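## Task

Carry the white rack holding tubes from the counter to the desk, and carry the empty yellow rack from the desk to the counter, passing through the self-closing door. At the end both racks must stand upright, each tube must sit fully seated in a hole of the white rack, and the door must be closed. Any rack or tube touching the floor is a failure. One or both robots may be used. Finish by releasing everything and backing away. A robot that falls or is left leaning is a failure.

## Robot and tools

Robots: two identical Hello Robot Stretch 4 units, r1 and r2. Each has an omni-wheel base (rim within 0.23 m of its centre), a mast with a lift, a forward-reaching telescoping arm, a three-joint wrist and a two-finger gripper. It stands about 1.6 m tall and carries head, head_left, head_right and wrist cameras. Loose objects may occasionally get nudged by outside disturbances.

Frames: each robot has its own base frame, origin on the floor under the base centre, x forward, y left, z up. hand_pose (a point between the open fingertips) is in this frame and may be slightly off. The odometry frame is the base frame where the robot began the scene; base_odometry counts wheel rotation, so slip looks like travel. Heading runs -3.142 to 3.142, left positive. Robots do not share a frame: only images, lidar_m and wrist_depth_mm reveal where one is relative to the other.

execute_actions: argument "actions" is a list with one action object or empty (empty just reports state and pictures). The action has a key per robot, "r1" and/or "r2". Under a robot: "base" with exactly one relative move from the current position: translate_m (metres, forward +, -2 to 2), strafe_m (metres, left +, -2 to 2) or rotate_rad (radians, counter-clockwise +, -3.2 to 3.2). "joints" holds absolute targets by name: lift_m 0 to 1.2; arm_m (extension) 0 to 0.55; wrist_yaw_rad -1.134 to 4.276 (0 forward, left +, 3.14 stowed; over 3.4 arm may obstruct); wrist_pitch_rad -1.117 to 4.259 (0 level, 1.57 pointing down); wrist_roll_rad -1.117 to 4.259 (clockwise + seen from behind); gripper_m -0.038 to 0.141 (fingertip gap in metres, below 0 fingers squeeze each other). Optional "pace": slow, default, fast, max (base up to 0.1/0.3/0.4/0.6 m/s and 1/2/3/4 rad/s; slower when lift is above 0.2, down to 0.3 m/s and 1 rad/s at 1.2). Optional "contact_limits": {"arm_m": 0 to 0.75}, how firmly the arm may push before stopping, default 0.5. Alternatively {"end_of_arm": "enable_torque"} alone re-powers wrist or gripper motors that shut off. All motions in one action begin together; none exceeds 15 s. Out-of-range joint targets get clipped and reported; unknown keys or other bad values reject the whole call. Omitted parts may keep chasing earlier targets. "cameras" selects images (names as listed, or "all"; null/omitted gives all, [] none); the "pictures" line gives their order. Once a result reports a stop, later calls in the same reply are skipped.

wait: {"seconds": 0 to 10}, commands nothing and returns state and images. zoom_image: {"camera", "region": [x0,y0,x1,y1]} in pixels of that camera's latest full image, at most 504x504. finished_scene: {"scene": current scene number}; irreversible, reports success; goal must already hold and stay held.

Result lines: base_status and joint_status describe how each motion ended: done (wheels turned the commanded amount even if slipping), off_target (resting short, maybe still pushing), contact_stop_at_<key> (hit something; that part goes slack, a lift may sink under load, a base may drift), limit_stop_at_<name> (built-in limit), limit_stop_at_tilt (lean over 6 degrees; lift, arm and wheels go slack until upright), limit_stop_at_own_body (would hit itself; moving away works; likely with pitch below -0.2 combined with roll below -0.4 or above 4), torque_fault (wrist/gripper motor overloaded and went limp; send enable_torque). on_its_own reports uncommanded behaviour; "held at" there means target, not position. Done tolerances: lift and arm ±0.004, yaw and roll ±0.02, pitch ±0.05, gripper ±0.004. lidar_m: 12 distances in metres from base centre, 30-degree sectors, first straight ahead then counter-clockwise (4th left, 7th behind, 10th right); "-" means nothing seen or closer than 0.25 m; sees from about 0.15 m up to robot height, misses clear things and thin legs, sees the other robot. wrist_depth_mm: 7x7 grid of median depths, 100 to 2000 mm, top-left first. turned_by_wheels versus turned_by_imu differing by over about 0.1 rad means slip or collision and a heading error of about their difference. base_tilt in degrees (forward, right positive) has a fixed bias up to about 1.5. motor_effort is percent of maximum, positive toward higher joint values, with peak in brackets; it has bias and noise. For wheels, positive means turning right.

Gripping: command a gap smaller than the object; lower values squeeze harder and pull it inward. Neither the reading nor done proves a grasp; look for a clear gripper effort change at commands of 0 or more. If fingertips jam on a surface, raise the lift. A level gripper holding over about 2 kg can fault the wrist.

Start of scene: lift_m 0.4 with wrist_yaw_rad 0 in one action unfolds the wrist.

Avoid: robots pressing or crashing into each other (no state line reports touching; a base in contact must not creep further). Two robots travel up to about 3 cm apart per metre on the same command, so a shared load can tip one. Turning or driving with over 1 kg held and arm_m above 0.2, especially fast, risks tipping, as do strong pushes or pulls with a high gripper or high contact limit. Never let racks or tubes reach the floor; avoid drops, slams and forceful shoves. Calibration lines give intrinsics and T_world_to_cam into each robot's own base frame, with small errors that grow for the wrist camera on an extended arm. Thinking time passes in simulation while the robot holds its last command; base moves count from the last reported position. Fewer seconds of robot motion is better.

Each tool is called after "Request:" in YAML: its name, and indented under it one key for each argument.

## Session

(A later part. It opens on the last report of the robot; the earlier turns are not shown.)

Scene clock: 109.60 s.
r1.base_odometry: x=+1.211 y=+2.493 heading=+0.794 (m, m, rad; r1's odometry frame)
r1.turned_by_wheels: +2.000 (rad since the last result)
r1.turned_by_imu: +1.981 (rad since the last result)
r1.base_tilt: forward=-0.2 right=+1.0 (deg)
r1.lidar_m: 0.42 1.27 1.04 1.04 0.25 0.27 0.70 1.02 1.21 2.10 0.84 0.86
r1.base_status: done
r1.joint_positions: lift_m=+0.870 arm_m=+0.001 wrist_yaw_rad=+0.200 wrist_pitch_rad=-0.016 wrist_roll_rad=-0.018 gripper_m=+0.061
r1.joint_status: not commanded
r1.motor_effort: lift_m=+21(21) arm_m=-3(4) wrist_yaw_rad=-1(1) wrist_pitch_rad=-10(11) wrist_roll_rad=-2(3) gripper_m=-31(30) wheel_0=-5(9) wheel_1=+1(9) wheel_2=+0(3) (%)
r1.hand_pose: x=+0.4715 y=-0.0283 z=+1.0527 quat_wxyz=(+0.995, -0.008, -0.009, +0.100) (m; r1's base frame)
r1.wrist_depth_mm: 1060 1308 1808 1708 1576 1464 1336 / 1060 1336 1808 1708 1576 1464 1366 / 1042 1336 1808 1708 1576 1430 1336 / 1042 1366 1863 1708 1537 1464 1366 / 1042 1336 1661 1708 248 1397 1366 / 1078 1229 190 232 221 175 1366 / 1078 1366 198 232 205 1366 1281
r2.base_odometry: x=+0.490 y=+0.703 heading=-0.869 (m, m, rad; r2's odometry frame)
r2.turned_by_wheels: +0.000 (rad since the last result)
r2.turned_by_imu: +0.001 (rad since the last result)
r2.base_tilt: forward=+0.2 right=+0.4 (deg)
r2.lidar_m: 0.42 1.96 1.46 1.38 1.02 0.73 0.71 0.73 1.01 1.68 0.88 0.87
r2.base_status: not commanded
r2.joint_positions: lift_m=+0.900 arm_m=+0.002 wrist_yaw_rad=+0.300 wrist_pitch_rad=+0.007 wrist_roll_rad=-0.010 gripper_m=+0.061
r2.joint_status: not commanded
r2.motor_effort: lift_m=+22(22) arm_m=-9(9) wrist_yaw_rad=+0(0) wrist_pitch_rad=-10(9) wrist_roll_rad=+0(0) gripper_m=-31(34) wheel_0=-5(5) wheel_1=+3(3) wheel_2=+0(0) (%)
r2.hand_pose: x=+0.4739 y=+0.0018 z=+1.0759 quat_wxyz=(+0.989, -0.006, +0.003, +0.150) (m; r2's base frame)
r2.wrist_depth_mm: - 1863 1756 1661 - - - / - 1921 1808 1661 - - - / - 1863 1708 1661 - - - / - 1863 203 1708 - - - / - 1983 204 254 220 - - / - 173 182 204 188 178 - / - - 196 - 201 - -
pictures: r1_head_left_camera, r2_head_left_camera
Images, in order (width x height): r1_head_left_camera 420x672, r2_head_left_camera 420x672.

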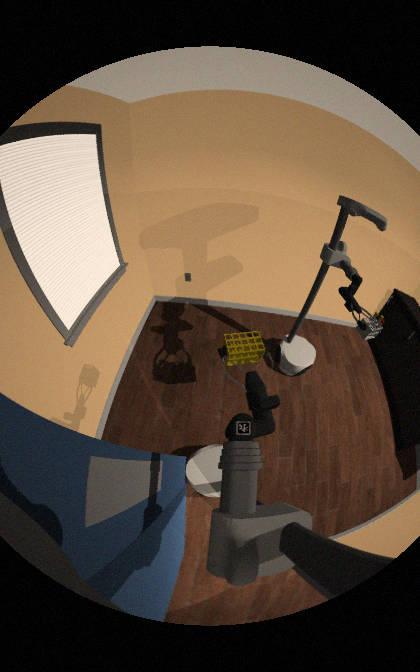

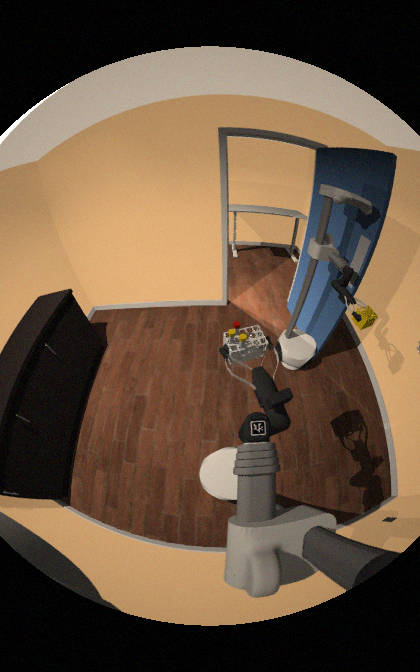

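Request:
execute_actions:
  actions:
    - {"r1":{"base":{"strafe_m":0.09},"pace":"slow"},"r2":{"base":{"rotate_rad":-0.18},"pace":"slow"}}
  cameras: []

Request:
execute_actions:
  actions:
    - {"r2":{"base":{"translate_m":0.85}}}
  cameras: ["r1_head_right_camera","r2_head_left_camera","r2_head_right_camera"]

Scene clock: 113.93 s.
r1.base_odometry: x=+1.147 y=+2.556 heading=+0.794 (m, m, rad; r1's odometry frame)
r1.turned_by_wheels: +0.000 (rad since the last result)
r1.turned_by_imu: +0.001 (rad since the last result)
r1.base_tilt: forward=-0.2 right=+0.7 (deg)
r1.lidar_m: 0.42 1.21 0.93 0.94 0.25 0.25 0.53 1.10 1.18 2.18 0.88 0.91
r1.base_status: done
r1.joint_positions: lift_m=+0.870 arm_m=+0.001 wrist_yaw_rad=+0.200 wrist_pitch_rad=-0.016 wrist_roll_rad=-0.018 gripper_m=+0.061
r1.joint_status: not commanded
r1.motor_effort: lift_m=+21(21) arm_m=-3(3) wrist_yaw_rad=-1(1) wrist_pitch_rad=-10(10) wrist_roll_rad=-3(3) gripper_m=-28(29) wheel_0=-4(11) wheel_1=+3(10) wheel_2=+2(0) (%)
r1.hand_pose: x=+0.4715 y=-0.0283 z=+1.0527 quat_wxyz=(+0.995, -0.008, -0.009, +0.100) (m; r1's base frame)
r1.wrist_depth_mm: 960 1229 1756 1708 1576 1430 1336 / 960 1229 1661 1708 1576 1430 1366 / 960 1255 1708 1708 1576 1430 1336 / 976 1281 1756 1708 1576 1464 1366 / 960 1255 1464 1661 248 1397 1366 / 976 1118 189 232 220 175 1336 / 991 1255 198 232 205 1366 1336
r2.base_odometry: x=+0.490 y=+0.703 heading=-1.047 (m, m, rad; r2's odometry frame)
r2.turned_by_wheels: -0.178 (rad since the last result)
r2.turned_by_imu: -0.176 (rad since the last result)
r2.base_tilt: forward=+0.2 right=+0.4 (deg)
r2.lidar_m: 0.42 1.92 1.59 1.38 1.29 0.79 0.71 0.71 0.89 1.67 1.68 0.95
r2.base_status: done
r2.joint_positions: lift_m=+0.900 arm_m=+0.002 wrist_yaw_rad=+0.300 wrist_pitch_rad=+0.007 wrist_roll_rad=-0.010 gripper_m=+0.061
r2.joint_status: not commanded
r2.motor_effort: lift_m=+23(22) arm_m=-9(9) wrist_yaw_rad=+1(0) wrist_pitch_rad=-10(10) wrist_roll_rad=+1(1) gripper_m=-28(28) wheel_0=+8(10) wheel_1=+7(11) wheel_2=+5(6) (%)
r2.hand_pose: x=+0.4739 y=+0.0017 z=+1.0759 quat_wxyz=(+0.989, -0.006, +0.003, +0.149) (m; r2's base frame)
r2.wrist_depth_mm: 1661 1708 1661 - - - 1138 / 1661 1661 1661 - - - 1138 / 1708 1756 1708 - - - 878 / 1756 1708 204 1661 - - 946 / 1756 1756 204 254 221 - 1182 / 1756 173 182 203 188 178 1205 / 1756 1808 196 - 201 - 1205
pictures: none
No camera images: the call's "cameras" was empty. Leave "cameras" out to get every camera's image.

Scene clock: 118.23 s.
r1.base_odometry: x=+1.147 y=+2.556 heading=+0.794 (m, m, rad; r1's odometry frame)
r1.turned_by_wheels: +0.000 (rad since the last result)
r1.turned_by_imu: +0.000 (rad since the last result)
r1.base_tilt: forward=-0.2 right=+1.1 (deg)
r1.lidar_m: 0.43 1.20 0.93 0.93 0.25 0.26 0.50 1.07 0.44 0.44 0.47 1.84
r1.base_status: not commanded
r1.joint_positions: lift_m=+0.870 arm_m=+0.001 wrist_yaw_rad=+0.200 wrist_pitch_rad=-0.016 wrist_roll_rad=-0.018 gripper_m=+0.061
r1.joint_status: not commanded
r1.motor_effort: lift_m=+21(21) arm_m=-4(3) wrist_yaw_rad=+1(1) wrist_pitch_rad=-10(10) wrist_roll_rad=-3(3) gripper_m=-27(30) wheel_0=-3(4) wheel_1=+3(4) wheel_2=+1(1) (%)
r1.hand_pose: x=+0.4715 y=-0.0283 z=+1.0527 quat_wxyz=(+0.995, -0.008, -0.009, +0.100) (m; r1's base frame)
r1.wrist_depth_mm: 960 1229 1708 1708 1537 1464 1366 / 976 1205 1708 1708 1576 1464 1366 / 960 1229 1808 1708 1576 1430 1366 / 976 1229 1756 1756 1537 1430 1366 / 960 1255 1537 1661 249 1464 1336 / 976 1138 189 233 220 174 1336 / 991 1281 198 231 206 1397 1308
r2.base_odometry: x=+0.915 y=-0.033 heading=-1.047 (m, m, rad; r2's odometry frame)
r2.turned_by_wheels: +0.000 (rad since the last result)
r2.turned_by_imu: -0.002 (rad since the last result)
r2.base_tilt: forward=+0.2 right=+0.4 (deg)
r2.lidar_m: 0.42 1.05 1.31 1.56 1.59 1.76 1.55 1.55 1.73 0.52 0.47 0.54
r2.base_status: done
r2.joint_positions: lift_m=+0.900 arm_m=+0.002 wrist_yaw_rad=+0.300 wrist_pitch_rad=+0.007 wrist_roll_rad=-0.010 gripper_m=+0.061
r2.joint_status: not commanded
r2.motor_effort: lift_m=+22(22) arm_m=-9(9) wrist_yaw_rad=+1(2) wrist_pitch_rad=-9(10) wrist_roll_rad=-1(0) gripper_m=-29(29) wheel_0=+5(10) wheel_1=+4(12) wheel_2=-3(10) (%)
r2.hand_pose: x=+0.4739 y=+0.0017 z=+1.0759 quat_wxyz=(+0.989, -0.006, +0.003, +0.149) (m; r2's base frame)
r2.wrist_depth_mm: 842 842 - - - - - / 866 842 - - - - - / 866 854 831 - - - - / 878 866 202 - - - - / 878 866 204 254 221 - - / 891 173 183 204 189 178 - / 891 891 196 - 200 - 1983
pictures: r1_head_right_camera, r2_head_left_camera, r2_head_right_camera
Images, in order (width x height): r1_head_right_camera 420x672, r2_head_left_camera 420x672, r2_head_right_camera 420x672.

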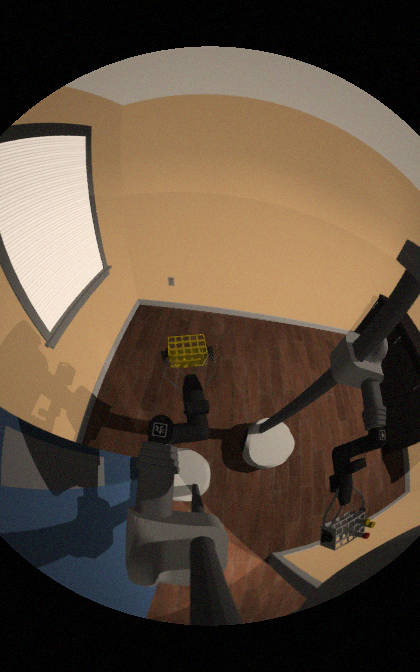

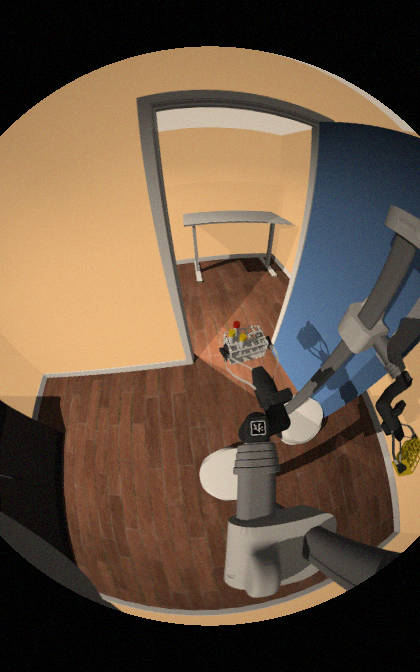

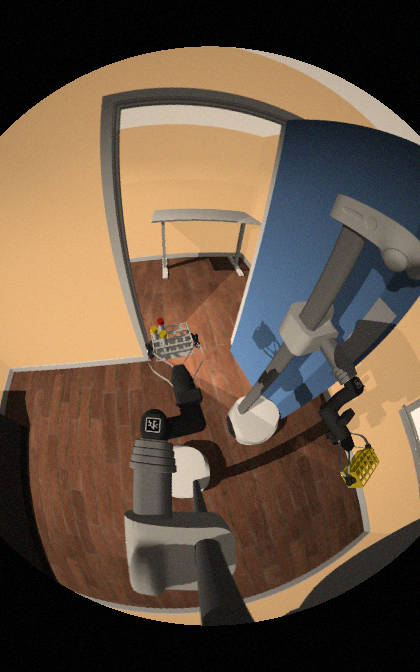

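Request:
execute_actions:
  actions:
    - {"r2":{"base":{"translate_m":0.65}}}
  cameras: []

Request:
execute_actions:
  actions:
    - {"r2":{"base":{"strafe_m":-0.06}}}
  cameras: []

Request:
execute_actions:
  actions:
    - {"r2":{"base":{"translate_m":1.15}}}
  cameras: []

Request:
execute_actions:
  actions:
    - {"r1":{"base":{"translate_m":0.5}},"r2":{"joints":{"arm_m":0.22}}}
  cameras: []

Request:
execute_actions:
  actions:
    - {"r1":{"base":{"rotate_rad":-1.65},"joints":{"wrist_yaw_rad":0}},"r2":{"joints":{"lift_m":0.84}}}
  cameras: ["r1_head_camera","r2_head_camera"]

Scene clock: 123.70 s.
r1.base_odometry: x=+1.147 y=+2.556 heading=+0.794 (m, m, rad; r1's odometry frame)
r1.turned_by_wheels: +0.000 (rad since the last result)
r1.turned_by_imu: +0.000 (rad since the last result)
r1.base_tilt: forward=-0.2 right=+0.9 (deg)
r1.lidar_m: 0.42 1.20 0.94 0.91 0.25 0.25 0.50 0.42 0.39 2.17 2.31 1.85
r1.base_status: not commanded
r1.joint_positions: lift_m=+0.870 arm_m=+0.001 wrist_yaw_rad=+0.200 wrist_pitch_rad=-0.016 wrist_roll_rad=-0.018 gripper_m=+0.061
r1.joint_status: not commanded
r1.motor_effort: lift_m=+21(21) arm_m=-3(3) wrist_yaw_rad=-1(0) wrist_pitch_rad=-10(10) wrist_roll_rad=-3(3) gripper_m=-29(32) wheel_0=-4(4) wheel_1=+4(4) wheel_2=+1(1) (%)
r1.hand_pose: x=+0.4715 y=-0.0283 z=+1.0527 quat_wxyz=(+0.995, -0.008, -0.009, +0.100) (m; r1's base frame)
r1.wrist_depth_mm: 960 1229 1756 1708 1537 1430 1366 / 960 1205 1708 1708 1618 1499 1336 / 960 1229 1756 1708 1576 1464 1366 / 976 1229 1756 1708 1576 1464 1336 / 946 1229 1537 1661 249 1430 1366 / 991 1118 189 232 220 175 1366 / 991 1255 198 231 206 1397 1308
r2.base_odometry: x=+1.241 y=-0.595 heading=-1.046 (m, m, rad; r2's odometry frame)
r2.turned_by_wheels: +0.000 (rad since the last result)
r2.turned_by_imu: -0.001 (rad since the last result)
r2.base_tilt: forward=+0.2 right=+0.4 (deg)
r2.lidar_m: 0.43 0.49 0.51 1.03 1.71 2.06 2.18 0.81 0.40 0.43 0.60 0.66
r2.base_status: done
r2.joint_positions: lift_m=+0.900 arm_m=+0.002 wrist_yaw_rad=+0.300 wrist_pitch_rad=+0.007 wrist_roll_rad=-0.010 gripper_m=+0.061
r2.joint_status: not commanded
r2.motor_effort: lift_m=+22(22) arm_m=-9(9) wrist_yaw_rad=+0(1) wrist_pitch_rad=-9(11) wrist_roll_rad=+0(0) gripper_m=-30(29) wheel_0=+5(10) wheel_1=+4(10) wheel_2=-4(14) (%)
r2.hand_pose: x=+0.4739 y=+0.0017 z=+1.0759 quat_wxyz=(+0.989, -0.006, +0.003, +0.149) (m; r2's base frame)
r2.wrist_depth_mm: - - - - - - - / - - - - - - - / - - - - - - - / - - 203 - - - 1921 / - - 206 253 222 - 1983 / - 173 182 203 189 179 1921 / - - 196 - 200 - 1983
pictures: none
No camera images: the call's "cameras" was empty. Leave "cameras" out to get every camera's image.

Scene clock: 124.90 s.
r1.base_odometry: x=+1.147 y=+2.556 heading=+0.794 (m, m, rad; r1's odometry frame)
r1.turned_by_wheels: +0.000 (rad since the last result)
r1.turned_by_imu: +0.000 (rad since the last result)
r1.base_tilt: forward=-0.3 right=+1.0 (deg)
r1.lidar_m: 0.41 1.20 0.93 0.92 0.25 0.25 0.51 0.37 0.32 2.17 2.33 1.83
r1.base_status: not commanded
r1.joint_positions: lift_m=+0.870 arm_m=+0.001 wrist_yaw_rad=+0.200 wrist_pitch_rad=-0.016 wrist_roll_rad=-0.018 gripper_m=+0.061
r1.joint_status: not commanded
r1.motor_effort: lift_m=+21(21) arm_m=-2(3) wrist_yaw_rad=-2(0) wrist_pitch_rad=-10(10) wrist_roll_rad=-4(3) gripper_m=-30(29) wheel_0=-3(4) wheel_1=+4(4) wheel_2=+1(1) (%)
r1.hand_pose: x=+0.4715 y=-0.0283 z=+1.0527 quat_wxyz=(+0.995, -0.008, -0.009, +0.100) (m; r1's base frame)
r1.wrist_depth_mm: 960 1205 1708 1708 1537 1430 1336 / 960 1229 1708 1708 1576 1430 1366 / 960 1229 1756 1708 1576 1464 1336 / 960 1255 1756 1708 1576 1430 1336 / 960 1255 1499 1708 249 1464 1336 / 976 1118 189 233 221 175 1366 / 991 1281 198 232 206 1397 1308
r2.base_odometry: x=+1.189 y=-0.625 heading=-1.046 (m, m, rad; r2's odometry frame)
r2.turned_by_wheels: +0.000 (rad since the last result)
r2.turned_by_imu: +0.000 (rad since the last result)
r2.base_tilt: forward=+0.1 right=+0.3 (deg)
r2.lidar_m: 0.43 0.57 0.56 1.01 1.80 2.12 2.14 0.50 0.36 0.37 0.56 0.61
r2.base_status: done
r2.joint_positions: lift_m=+0.900 arm_m=+0.002 wrist_yaw_rad=+0.300 wrist_pitch_rad=+0.007 wrist_roll_rad=-0.010 gripper_m=+0.061
r2.joint_status: not commanded
r2.motor_effort: lift_m=+22(22) arm_m=-9(9) wrist_yaw_rad=+1(1) wrist_pitch_rad=-10(10) wrist_roll_rad=+1(0) gripper_m=-30(30) wheel_0=+5(14) wheel_1=-5(12) wheel_2=+0(3) (%)
r2.hand_pose: x=+0.4739 y=+0.0017 z=+1.0759 quat_wxyz=(+0.989, -0.006, +0.003, +0.149) (m; r2's base frame)
r2.wrist_depth_mm: - - - - - - 1921 / - - - - - - 1983 / - - 234 - - - - / - - 202 - - - 1863 / - - 195 254 221 - 1983 / - 173 182 203 187 178 1983 / - - 196 - 201 - 1921
pictures: none
No camera images: the call's "cameras" was empty. Leave "cameras" out to get every camera's image.

Scene clock: 130.20 s.
r1.base_odometry: x=+1.147 y=+2.556 heading=+0.794 (m, m, rad; r1's odometry frame)
r1.turned_by_wheels: +0.000 (rad since the last result)
r1.turned_by_imu: +0.000 (rad since the last result)
r1.base_tilt: forward=-0.2 right=+1.0 (deg)
r1.lidar_m: 0.43 1.19 0.92 0.93 0.27 0.25 0.49 1.09 1.16 2.19 2.30 1.85
r1.base_status: not commanded
r1.joint_positions: lift_m=+0.870 arm_m=+0.001 wrist_yaw_rad=+0.200 wrist_pitch_rad=-0.016 wrist_roll_rad=-0.018 gripper_m=+0.061
r1.joint_status: not commanded
r1.motor_effort: lift_m=+21(21) arm_m=-3(3) wrist_yaw_rad=-1(1) wrist_pitch_rad=-10(10) wrist_roll_rad=-3(3) gripper_m=-27(30) wheel_0=-4(3) wheel_1=+4(4) wheel_2=+1(1) (%)
r1.hand_pose: x=+0.4715 y=-0.0283 z=+1.0527 quat_wxyz=(+0.995, -0.008, -0.009, +0.100) (m; r1's base frame)
r1.wrist_depth_mm: 960 1205 1708 1708 1576 1464 1366 / 960 1205 1708 1708 1576 1464 1336 / 946 1229 1756 1708 1576 1430 1336 / 960 1255 1808 1708 1576 1430 1366 / 960 1255 1499 1661 249 1430 1336 / 976 1098 189 232 221 175 1336 / 976 1255 199 232 206 1366 1308
r2.base_odometry: x=+1.765 y=-1.620 heading=-1.046 (m, m, rad; r2's odometry frame)
r2.turned_by_wheels: +0.000 (rad since the last result)
r2.turned_by_imu: -0.003 (rad since the last result)
r2.base_tilt: forward=+0.2 right=+0.4 (deg)
r2.lidar_m: 0.43 0.69 0.83 2.60 1.01 0.79 1.34 0.63 0.67 1.16 1.16 0.77
r2.base_status: done
r2.joint_positions: lift_m=+0.900 arm_m=+0.002 wrist_yaw_rad=+0.300 wrist_pitch_rad=+0.007 wrist_roll_rad=-0.010 gripper_m=+0.061
r2.joint_status: not commanded
r2.motor_effort: lift_m=+22(22) arm_m=-9(9) wrist_yaw_rad=+1(0) wrist_pitch_rad=-9(10) wrist_roll_rad=+1(0) gripper_m=-26(28) wheel_0=+4(11) wheel_1=+4(9) wheel_2=-3(10) (%)
r2.hand_pose: x=+0.4739 y=+0.0017 z=+1.0759 quat_wxyz=(+0.989, -0.006, +0.003, +0.149) (m; r2's base frame)
r2.wrist_depth_mm: 1255 1229 1205 1205 1182 1160 1138 / 1229 1229 1205 1205 1182 1182 1160 / 1255 1255 1205 1205 1205 1205 1205 / 1281 1255 203 1229 1205 1205 1205 / 1308 960 205 254 220 759 707 / 544 173 182 204 188 178 480 / 1308 842 195 - 200 1229 1229
pictures: none
No camera images: the call's "cameras" was empty. Leave "cameras" out to get every camera's image.

Scene clock: 133.37 s.
r1.base_odometry: x=+1.498 y=+2.913 heading=+0.794 (m, m, rad; r1's odometry frame)
r1.turned_by_wheels: +0.000 (rad since the last result)
r1.turned_by_imu: -0.002 (rad since the last result)
r1.base_tilt: forward=-0.2 right=+1.1 (deg)
r1.lidar_m: 0.42 1.17 0.85 0.85 0.94 1.29 0.42 0.47 1.93 2.19 1.81 1.34
r1.base_status: done
r1.joint_positions: lift_m=+0.870 arm_m=+0.001 wrist_yaw_rad=+0.200 wrist_pitch_rad=-0.016 wrist_roll_rad=-0.018 gripper_m=+0.061
r1.joint_status: not commanded
r1.motor_effort: lift_m=+21(21) arm_m=-3(3) wrist_yaw_rad=-1(1) wrist_pitch_rad=-9(10) wrist_roll_rad=-3(3) gripper_m=-28(29) wheel_0=-1(4) wheel_1=-1(6) wheel_2=+0(7) (%)
r1.hand_pose: x=+0.4715 y=-0.0283 z=+1.0527 quat_wxyz=(+0.995, -0.008, -0.009, +0.100) (m; r1's base frame)
r1.wrist_depth_mm: 931 1160 1281 1160 1060 976 917 / 946 1182 1281 1160 1060 976 917 / 931 1205 1281 1160 1060 976 917 / 931 1229 1281 1160 1078 991 931 / 946 1255 1229 1138 247 976 917 / 976 1078 189 233 221 174 917 / 960 1255 199 232 206 960 904
r2.base_odometry: x=+1.765 y=-1.620 heading=-1.046 (m, m, rad; r2's odometry frame)
r2.turned_by_wheels: +0.000 (rad since the last result)
r2.turned_by_imu: +0.001 (rad since the last result)
r2.base_tilt: forward=+0.2 right=+0.4 (deg)
r2.lidar_m: 0.66 0.68 0.85 2.60 1.03 0.78 1.47 0.62 0.69 1.16 1.16 0.77
r2.base_status: not commanded
r2.joint_positions: lift_m=+0.900 arm_m=+0.218 wrist_yaw_rad=+0.300 wrist_pitch_rad=+0.007 wrist_roll_rad=-0.010 gripper_m=+0.061
r2.joint_status: all done
r2.motor_effort: lift_m=+21(22) arm_m=+9(10) wrist_yaw_rad=+0(2) wrist_pitch_rad=-9(9) wrist_roll_rad=+0(1) gripper_m=-32(32) wheel_0=+4(4) wheel_1=+4(4) wheel_2=-2(3) (%)
r2.hand_pose: x=+0.6907 y=+0.0018 z=+1.0760 quat_wxyz=(+0.989, -0.006, +0.003, +0.149) (m; r2's base frame)
r2.wrist_depth_mm: 1008 1008 976 991 991 960 946 / 1025 1008 1008 1008 991 960 946 / 1042 1042 991 1008 1008 991 976 / 1042 1060 202 1008 991 991 976 / 1078 946 204 253 221 732 691 / 544 173 182 204 188 179 436 / 347 364 196 - 200 334 332
pictures: none
No camera images: the call's "cameras" was empty. Leave "cameras" out to get every camera's image.

Scene clock: 135.47 s.
r1.base_odometry: x=+1.498 y=+2.913 heading=-0.856 (m, m, rad; r1's odometry frame)
r1.turned_by_wheels: -1.650 (rad since the last result)
r1.turned_by_imu: -1.636 (rad since the last result)
r1.base_tilt: forward=-0.3 right=+1.0 (deg)
r1.lidar_m: 0.40 1.92 1.37 1.30 1.32 0.86 0.84 0.90 1.25 0.99 0.76 1.76
r1.base_status: done
r1.joint_positions: lift_m=+0.870 arm_m=+0.001 wrist_yaw_rad=+0.000 wrist_pitch_rad=-0.016 wrist_roll_rad=-0.018 gripper_m=+0.061
r1.joint_status: all done
r1.motor_effort: lift_m=+21(21) arm_m=-3(3) wrist_yaw_rad=+0(9) wrist_pitch_rad=-10(10) wrist_roll_rad=-3(3) gripper_m=-29(31) wheel_0=+0(5) wheel_1=-1(7) wheel_2=-1(6) (%)
r1.hand_pose: x=+0.4599 y=-0.0875 z=+1.0527 quat_wxyz=(+1.000, -0.009, -0.008, +0.000) (m; r1's base frame)
r1.wrist_depth_mm: 1756 - - - - - 1863 / 1756 - - - - - 1863 / 1808 - - - - - 1921 / 1863 - - - - - 1921 / 1808 - - - 248 - 1863 / 1921 - 189 232 221 175 1863 / 1863 - 198 231 206 - 1618
r2.base_odometry: x=+1.765 y=-1.620 heading=-1.046 (m, m, rad; r2's odometry frame)
r2.turned_by_wheels: +0.000 (rad since the last result)
r2.turned_by_imu: +0.001 (rad since the last result)
r2.base_tilt: forward=+0.1 right=+0.4 (deg)
r2.lidar_m: 0.65 0.69 0.84 2.60 0.99 0.78 0.89 0.63 0.66 1.15 1.16 0.75
r2.base_status: not commanded
r2.joint_positions: lift_m=+0.840 arm_m=+0.218 wrist_yaw_rad=+0.300 wrist_pitch_rad=+0.007 wrist_roll_rad=-0.010 gripper_m=+0.061
r2.joint_status: all done
r2.motor_effort: lift_m=+16(26) arm_m=+9(9) wrist_yaw_rad=+0(1) wrist_pitch_rad=-8(8) wrist_roll_rad=-1(1) gripper_m=-31(28) wheel_0=+4(4) wheel_1=+4(4) wheel_2=-3(3) (%)
r2.hand_pose: x=+0.6907 y=+0.0018 z=+1.0164 quat_wxyz=(+0.989, -0.006, +0.003, +0.149) (m; r2's base frame)
r2.wrist_depth_mm: 1008 991 991 991 976 976 960 / 1025 1008 1008 1008 991 976 960 / 1060 1042 1025 1008 991 976 960 / 1060 1042 203 1008 1008 991 976 / 676 627 205 253 220 496 469 / 364 173 182 204 188 178 296 / 250 249 196 - 200 236 234
pictures: r1_head_camera, r2_head_camera
Images, in order (width x height): r1_head_camera 420x560, r2_head_camera 420x560.

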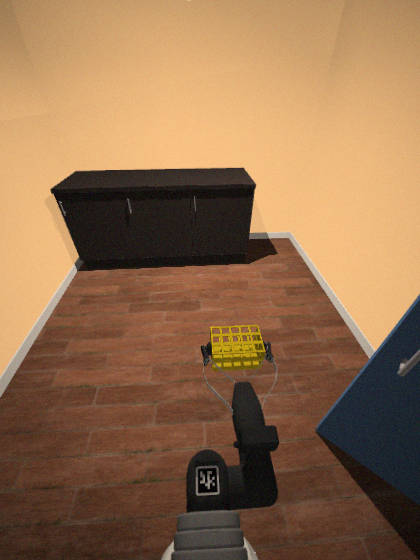

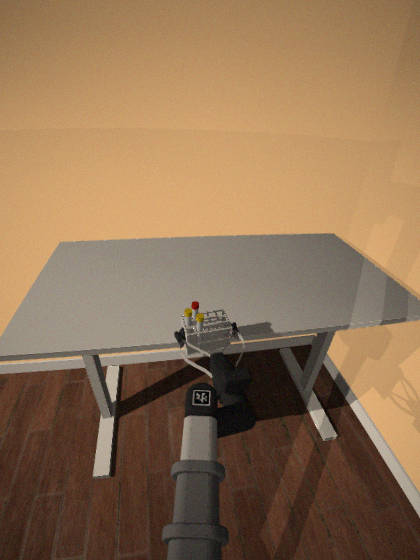

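Request:
execute_actions:
  actions:
    - {"r1":{"base":{"translate_m":1.7},"joints":{"arm_m":0.23},"pace":"fast"},"r2":{"joints":{"arm_m":0.39,"wrist_yaw_rad":0},"pace":"slow"}}
  cameras: []

Request:
execute_actions:
  actions:
    - {"r1":{"joints":{"lift_m":0.784},"pace":"slow"},"r2":{"joints":{"lift_m":0.825},"pace":"slow"}}
  cameras: ["r1_head_camera","r2_head_camera"]

Scene clock: 142.70 s.
r1.base_odometry: x=+2.612 y=+1.629 heading=-0.856 (m, m, rad; r1's odometry frame)
r1.turned_by_wheels: +0.000 (rad since the last result)
r1.turned_by_imu: -0.007 (rad since the last result)
r1.base_tilt: forward=-0.2 right=+1.1 (deg)
r1.lidar_m: 0.49 0.50 0.68 1.35 1.40 1.91 2.58 1.82 1.28 1.20 1.26 0.55
r1.base_status: done
r1.joint_positions: lift_m=+0.870 arm_m=+0.229 wrist_yaw_rad=+0.000 wrist_pitch_rad=-0.016 wrist_roll_rad=-0.018 gripper_m=+0.061
r1.joint_status: all done
r1.motor_effort: lift_m=+21(21) arm_m=+5(7) wrist_yaw_rad=-1(1) wrist_pitch_rad=-9(10) wrist_roll_rad=-3(2) gripper_m=-32(31) wheel_0=+0(6) wheel_1=+0(6) wheel_2=+2(11) (%)
r1.hand_pose: x=+0.6884 y=-0.0874 z=+1.0527 quat_wxyz=(+1.000, -0.009, -0.008, +0.000) (m; r1's base frame)
r1.wrist_depth_mm: 732 723 707 699 691 676 676 / 732 723 707 707 691 676 668 / 741 732 715 699 699 683 676 / 741 732 707 707 699 691 676 / 741 723 707 699 248 691 676 / 539 477 189 232 220 175 676 / 379 379 198 232 206 379 375
r2.base_odometry: x=+1.765 y=-1.620 heading=-1.046 (m, m, rad; r2's odometry frame)
r2.turned_by_wheels: +0.000 (rad since the last result)
r2.turned_by_imu: +0.002 (rad since the last result)
r2.base_tilt: forward=+0.2 right=+0.4 (deg)
r2.lidar_m: 0.67 0.68 0.84 2.60 1.04 0.69 0.60 0.64 0.66 1.16 1.15 0.78
r2.base_status: not commanded
r2.joint_positions: lift_m=+0.840 arm_m=+0.388 wrist_yaw_rad=+0.000 wrist_pitch_rad=+0.007 wrist_roll_rad=-0.010 gripper_m=+0.061
r2.joint_status: all done
r2.motor_effort: lift_m=+16(16) arm_m=+9(10) wrist_yaw_rad=+2(6) wrist_pitch_rad=-9(9) wrist_roll_rad=+0(0) gripper_m=-32(30) wheel_0=+4(4) wheel_1=+4(4) wheel_2=-2(3) (%)
r2.hand_pose: x=+0.8478 y=-0.0874 z=+1.0164 quat_wxyz=(+1.000, -0.005, +0.004, +0.000) (m; r2's base frame)
r2.wrist_depth_mm: 750 788 831 891 946 1008 1025 / 750 798 842 891 946 1008 1042 / 768 798 820 904 946 1025 1042 / 768 798 204 891 960 991 991 / 668 627 204 254 221 492 469 / 362 173 182 204 188 178 297 / 229 246 195 - 201 224 224
pictures: none
No camera images: the call's "cameras" was empty. Leave "cameras" out to get every camera's image.

Scene clock: 144.30 s.
r1.base_odometry: x=+2.612 y=+1.629 heading=-0.856 (m, m, rad; r1's odometry frame)
r1.turned_by_wheels: +0.000 (rad since the last result)
r1.turned_by_imu: +0.000 (rad since the last result)
r1.base_tilt: forward=-0.1 right=+0.8 (deg)
r1.lidar_m: 0.48 0.49 0.70 1.35 1.42 1.88 2.58 1.81 1.27 1.21 1.24 0.52
r1.base_status: not commanded
r1.joint_positions: lift_m=+0.784 arm_m=+0.229 wrist_yaw_rad=+0.000 wrist_pitch_rad=-0.016 wrist_roll_rad=-0.018 gripper_m=+0.061
r1.joint_status: all done
r1.motor_effort: lift_m=+15(18) arm_m=+6(5) wrist_yaw_rad=+0(1) wrist_pitch_rad=-10(10) wrist_roll_rad=-4(3) gripper_m=-28(29) wheel_0=+0(0) wheel_1=+0(0) wheel_2=+2(2) (%)
r1.hand_pose: x=+0.6884 y=-0.0874 z=+0.9673 quat_wxyz=(+1.000, -0.009, -0.008, +0.000) (m; r1's base frame)
r1.wrist_depth_mm: 741 723 715 699 691 683 676 / 732 723 707 707 691 676 668 / 741 732 715 699 699 683 668 / 741 723 715 707 699 691 676 / 544 574 442 473 247 676 668 / 301 266 189 232 220 175 343 / 211 211 198 232 205 211 146
r2.base_odometry: x=+1.765 y=-1.620 heading=-1.046 (m, m, rad; r2's odometry frame)
r2.turned_by_wheels: +0.000 (rad since the last result)
r2.turned_by_imu: +0.001 (rad since the last result)
r2.base_tilt: forward=+0.2 right=+0.3 (deg)
r2.lidar_m: 0.68 0.66 0.85 2.60 1.03 0.71 0.62 0.62 0.65 1.15 1.16 0.77
r2.base_status: not commanded
r2.joint_positions: lift_m=+0.825 arm_m=+0.388 wrist_yaw_rad=+0.000 wrist_pitch_rad=+0.006 wrist_roll_rad=-0.010 gripper_m=+0.061
r2.joint_status: all done
r2.motor_effort: lift_m=+15(16) arm_m=+9(9) wrist_yaw_rad=+1(1) wrist_pitch_rad=-7(8) wrist_roll_rad=+0(1) gripper_m=-29(28) wheel_0=+4(4) wheel_1=+4(4) wheel_2=-3(3) (%)
r2.hand_pose: x=+0.8478 y=-0.0874 z=+1.0017 quat_wxyz=(+1.000, -0.005, +0.003, +0.000) (m; r2's base frame)
r2.wrist_depth_mm: 741 798 831 891 931 991 1008 / 759 788 854 891 946 1025 1042 / 759 788 831 891 946 1008 1042 / 768 798 203 891 946 1008 991 / 591 564 204 253 221 433 415 / 319 173 183 204 187 182 259 / 203 216 196 - 197 197 198
pictures: r1_head_camera, r2_head_camera
Images, in order (width x height): r1_head_camera 420x560, r2_head_camera 420x560.

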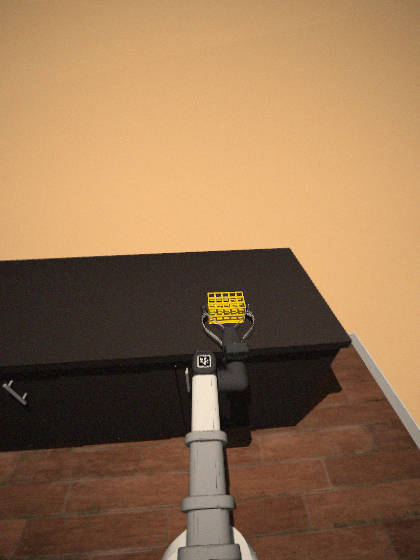

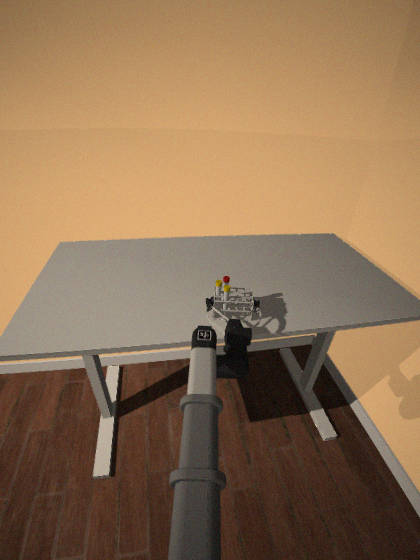

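Request:
execute_actions:
  actions:
    - {"r1":{"joints":{"gripper_m":0.14}},"r2":{"joints":{"gripper_m":0.14}}}
  cameras: []

Request:
execute_actions:
  actions:
    - {"r1":{"base":{"translate_m":-0.2},"joints":{"arm_m":0}},"r2":{"base":{"translate_m":-0.05},"joints":{"arm_m":0}}}
  cameras: ["r1_wrist_camera","r2_wrist_camera"]

Scene clock: 148.30 s.
r1.base_odometry: x=+2.612 y=+1.629 heading=-0.856 (m, m, rad; r1's odometry frame)
r1.turned_by_wheels: +0.000 (rad since the last result)
r1.turned_by_imu: +0.000 (rad since the last result)
r1.base_tilt: forward=-0.2 right=+1.0 (deg)
r1.lidar_m: 0.48 0.53 0.70 1.33 1.40 1.84 2.58 1.84 1.27 1.19 1.22 0.54
r1.base_status: not commanded
r1.joint_positions: lift_m=+0.784 arm_m=+0.229 wrist_yaw_rad=+0.000 wrist_pitch_rad=-0.016 wrist_roll_rad=-0.018 gripper_m=+0.140
r1.joint_status: all done
r1.motor_effort: lift_m=+15(15) arm_m=+5(6) wrist_yaw_rad=+0(0) wrist_pitch_rad=-9(10) wrist_roll_rad=-3(3) gripper_m=+0(28) wheel_0=+0(0) wheel_1=+0(1) wheel_2=+2(2) (%)
r1.hand_pose: x=+0.6884 y=-0.0874 z=+0.9674 quat_wxyz=(+1.000, -0.009, -0.008, +0.000) (m; r1's base frame)
r1.wrist_depth_mm: 732 723 707 699 699 683 668 / 732 723 707 707 683 676 676 / 741 723 707 699 683 683 676 / 741 732 723 699 691 691 676 / 544 580 459 469 480 691 676 / 301 309 200 268 216 193 340 / 211 212 215 151 220 211 232
r2.base_odometry: x=+1.765 y=-1.620 heading=-1.046 (m, m, rad; r2's odometry frame)
r2.turned_by_wheels: +0.000 (rad since the last result)
r2.turned_by_imu: +0.001 (rad since the last result)
r2.base_tilt: forward=+0.2 right=+0.4 (deg)
r2.lidar_m: 0.68 0.69 0.85 2.60 1.02 0.71 0.61 0.62 0.67 1.14 1.16 0.76
r2.base_status: not commanded
r2.joint_positions: lift_m=+0.825 arm_m=+0.388 wrist_yaw_rad=+0.000 wrist_pitch_rad=+0.006 wrist_roll_rad=-0.010 gripper_m=+0.140
r2.joint_status: all done
r2.motor_effort: lift_m=+16(16) arm_m=+9(9) wrist_yaw_rad=+0(2) wrist_pitch_rad=-6(7) wrist_roll_rad=+0(0) gripper_m=+0(29) wheel_0=+4(4) wheel_1=+4(4) wheel_2=-3(2) (%)
r2.hand_pose: x=+0.8478 y=-0.0874 z=+1.0017 quat_wxyz=(+1.000, -0.005, +0.003, +0.000) (m; r2's base frame)
r2.wrist_depth_mm: 750 788 831 878 931 1008 1008 / 759 788 831 878 931 1008 1008 / 759 798 831 878 960 1008 1060 / 768 798 226 904 946 1008 976 / 585 554 214 276 221 430 413 / 319 206 205 220 229 255 260 / 224 216 207 - 206 197 197
pictures: none
No camera images: the call's "cameras" was empty. Leave "cameras" out to get every camera's image.

Scene clock: 150.57 s.
r1.base_odometry: x=+2.481 y=+1.780 heading=-0.856 (m, m, rad; r1's odometry frame)
r1.turned_by_wheels: +0.000 (rad since the last result)
r1.turned_by_imu: +0.001 (rad since the last result)
r1.base_tilt: forward=-0.3 right=+0.9 (deg)
r1.lidar_m: 0.66 0.72 0.97 1.35 1.39 1.87 2.36 1.80 1.26 1.20 1.25 0.74
r1.base_status: done
r1.joint_positions: lift_m=+0.784 arm_m=+0.001 wrist_yaw_rad=+0.000 wrist_pitch_rad=-0.016 wrist_roll_rad=-0.018 gripper_m=+0.140
r1.joint_status: all done
r1.motor_effort: lift_m=+15(15) arm_m=-5(5) wrist_yaw_rad=+0(2) wrist_pitch_rad=-8(9) wrist_roll_rad=-3(3) gripper_m=+0(2) wheel_0=+0(5) wheel_1=+1(5) wheel_2=-3(10) (%)
r1.hand_pose: x=+0.4603 y=-0.0875 z=+0.9674 quat_wxyz=(+1.000, -0.009, -0.008, +0.000) (m; r1's base frame)
r1.wrist_depth_mm: 1182 1182 1138 1138 1118 1098 1098 / 1205 1182 1182 1138 1098 1098 1098 / 1205 1182 1160 1118 1118 1118 1098 / 1205 1182 1160 1160 1118 1118 1098 / 559 591 627 647 683 707 1078 / 535 530 222 496 488 200 496 / 539 530 525 152 512 504 504
r2.base_odometry: x=+1.741 y=-1.577 heading=-1.046 (m, m, rad; r2's odometry frame)
r2.turned_by_wheels: -0.001 (rad since the last result)
r2.turned_by_imu: +0.000 (rad since the last result)
r2.base_tilt: forward=+0.2 right=+0.3 (deg)
r2.lidar_m: 0.73 0.74 1.83 2.60 0.94 0.64 0.58 0.57 0.59 1.17 1.17 0.78
r2.base_status: done
r2.joint_positions: lift_m=+0.825 arm_m=+0.002 wrist_yaw_rad=+0.000 wrist_pitch_rad=+0.006 wrist_roll_rad=-0.010 gripper_m=+0.140
r2.joint_status: all done
r2.motor_effort: lift_m=+15(15) arm_m=-9(10) wrist_yaw_rad=+2(0) wrist_pitch_rad=-7(7) wrist_roll_rad=+0(1) gripper_m=-1(0) wheel_0=-7(9) wheel_1=-6(9) wheel_2=+5(14) (%)
r2.hand_pose: x=+0.4610 y=-0.0875 z=+1.0018 quat_wxyz=(+1.000, -0.005, +0.003, +0.000) (m; r2's base frame)
r2.wrist_depth_mm: 1118 1182 1255 1336 1430 1397 1098 / 1138 1182 1255 1336 1430 1430 1118 / 1138 1205 1255 1336 1430 1499 1118 / 1138 1182 1255 1205 1397 1182 1060 / 609 580 559 609 580 640 1118 / 1138 208 1255 1366 1430 1098 1160 / 1182 1229 1281 - 1499 1308 1182
pictures: r1_wrist_camera, r2_wrist_camera
camera_calibration (this result's frames):
r1_wrist_camera: T_world_to_cam=[[0.0785528, -0.996843, 0.0115169, -0.115238], [-0.0267545, -0.0136565, -0.999549, 1.02761], [0.996551, 0.0782092, -0.0277428, -0.198965], [0, 0, 0, 1]] pos_world=[0.234824, -0.0852802, 1.02296]
r2_wrist_camera: T_world_to_cam=[[-0.0465582, -0.998638, -0.0235407, -0.0542399], [-0.0548376, 0.0260859, -0.998154, 1.07242], [0.997409, -0.0451813, -0.0559775, -0.180319], [0, 0, 0, 1]] pos_world=[0.236135, -0.090288, 1.05907]
Images, in order (width x height): r1_wrist_camera 616x392, r2_wrist_camera 616x392.

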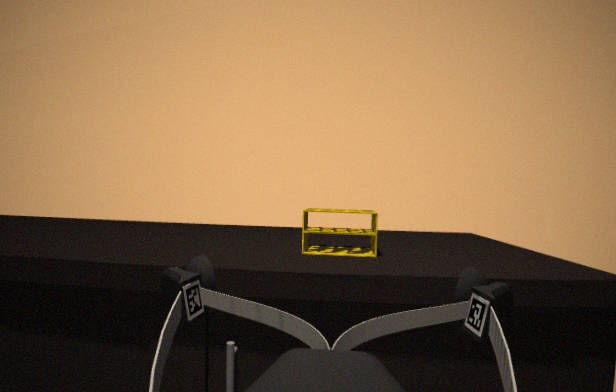

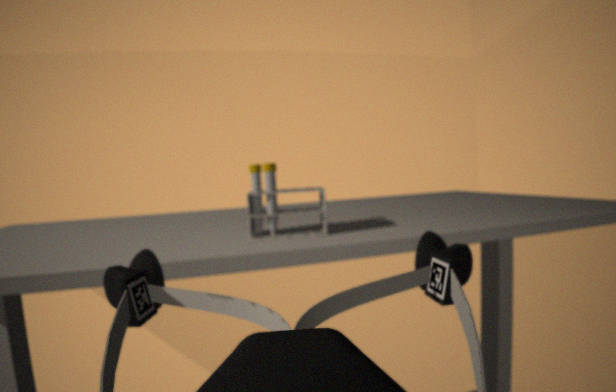

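Request:
finished_scene:
  scene: 2

The scene is finished: the task was done.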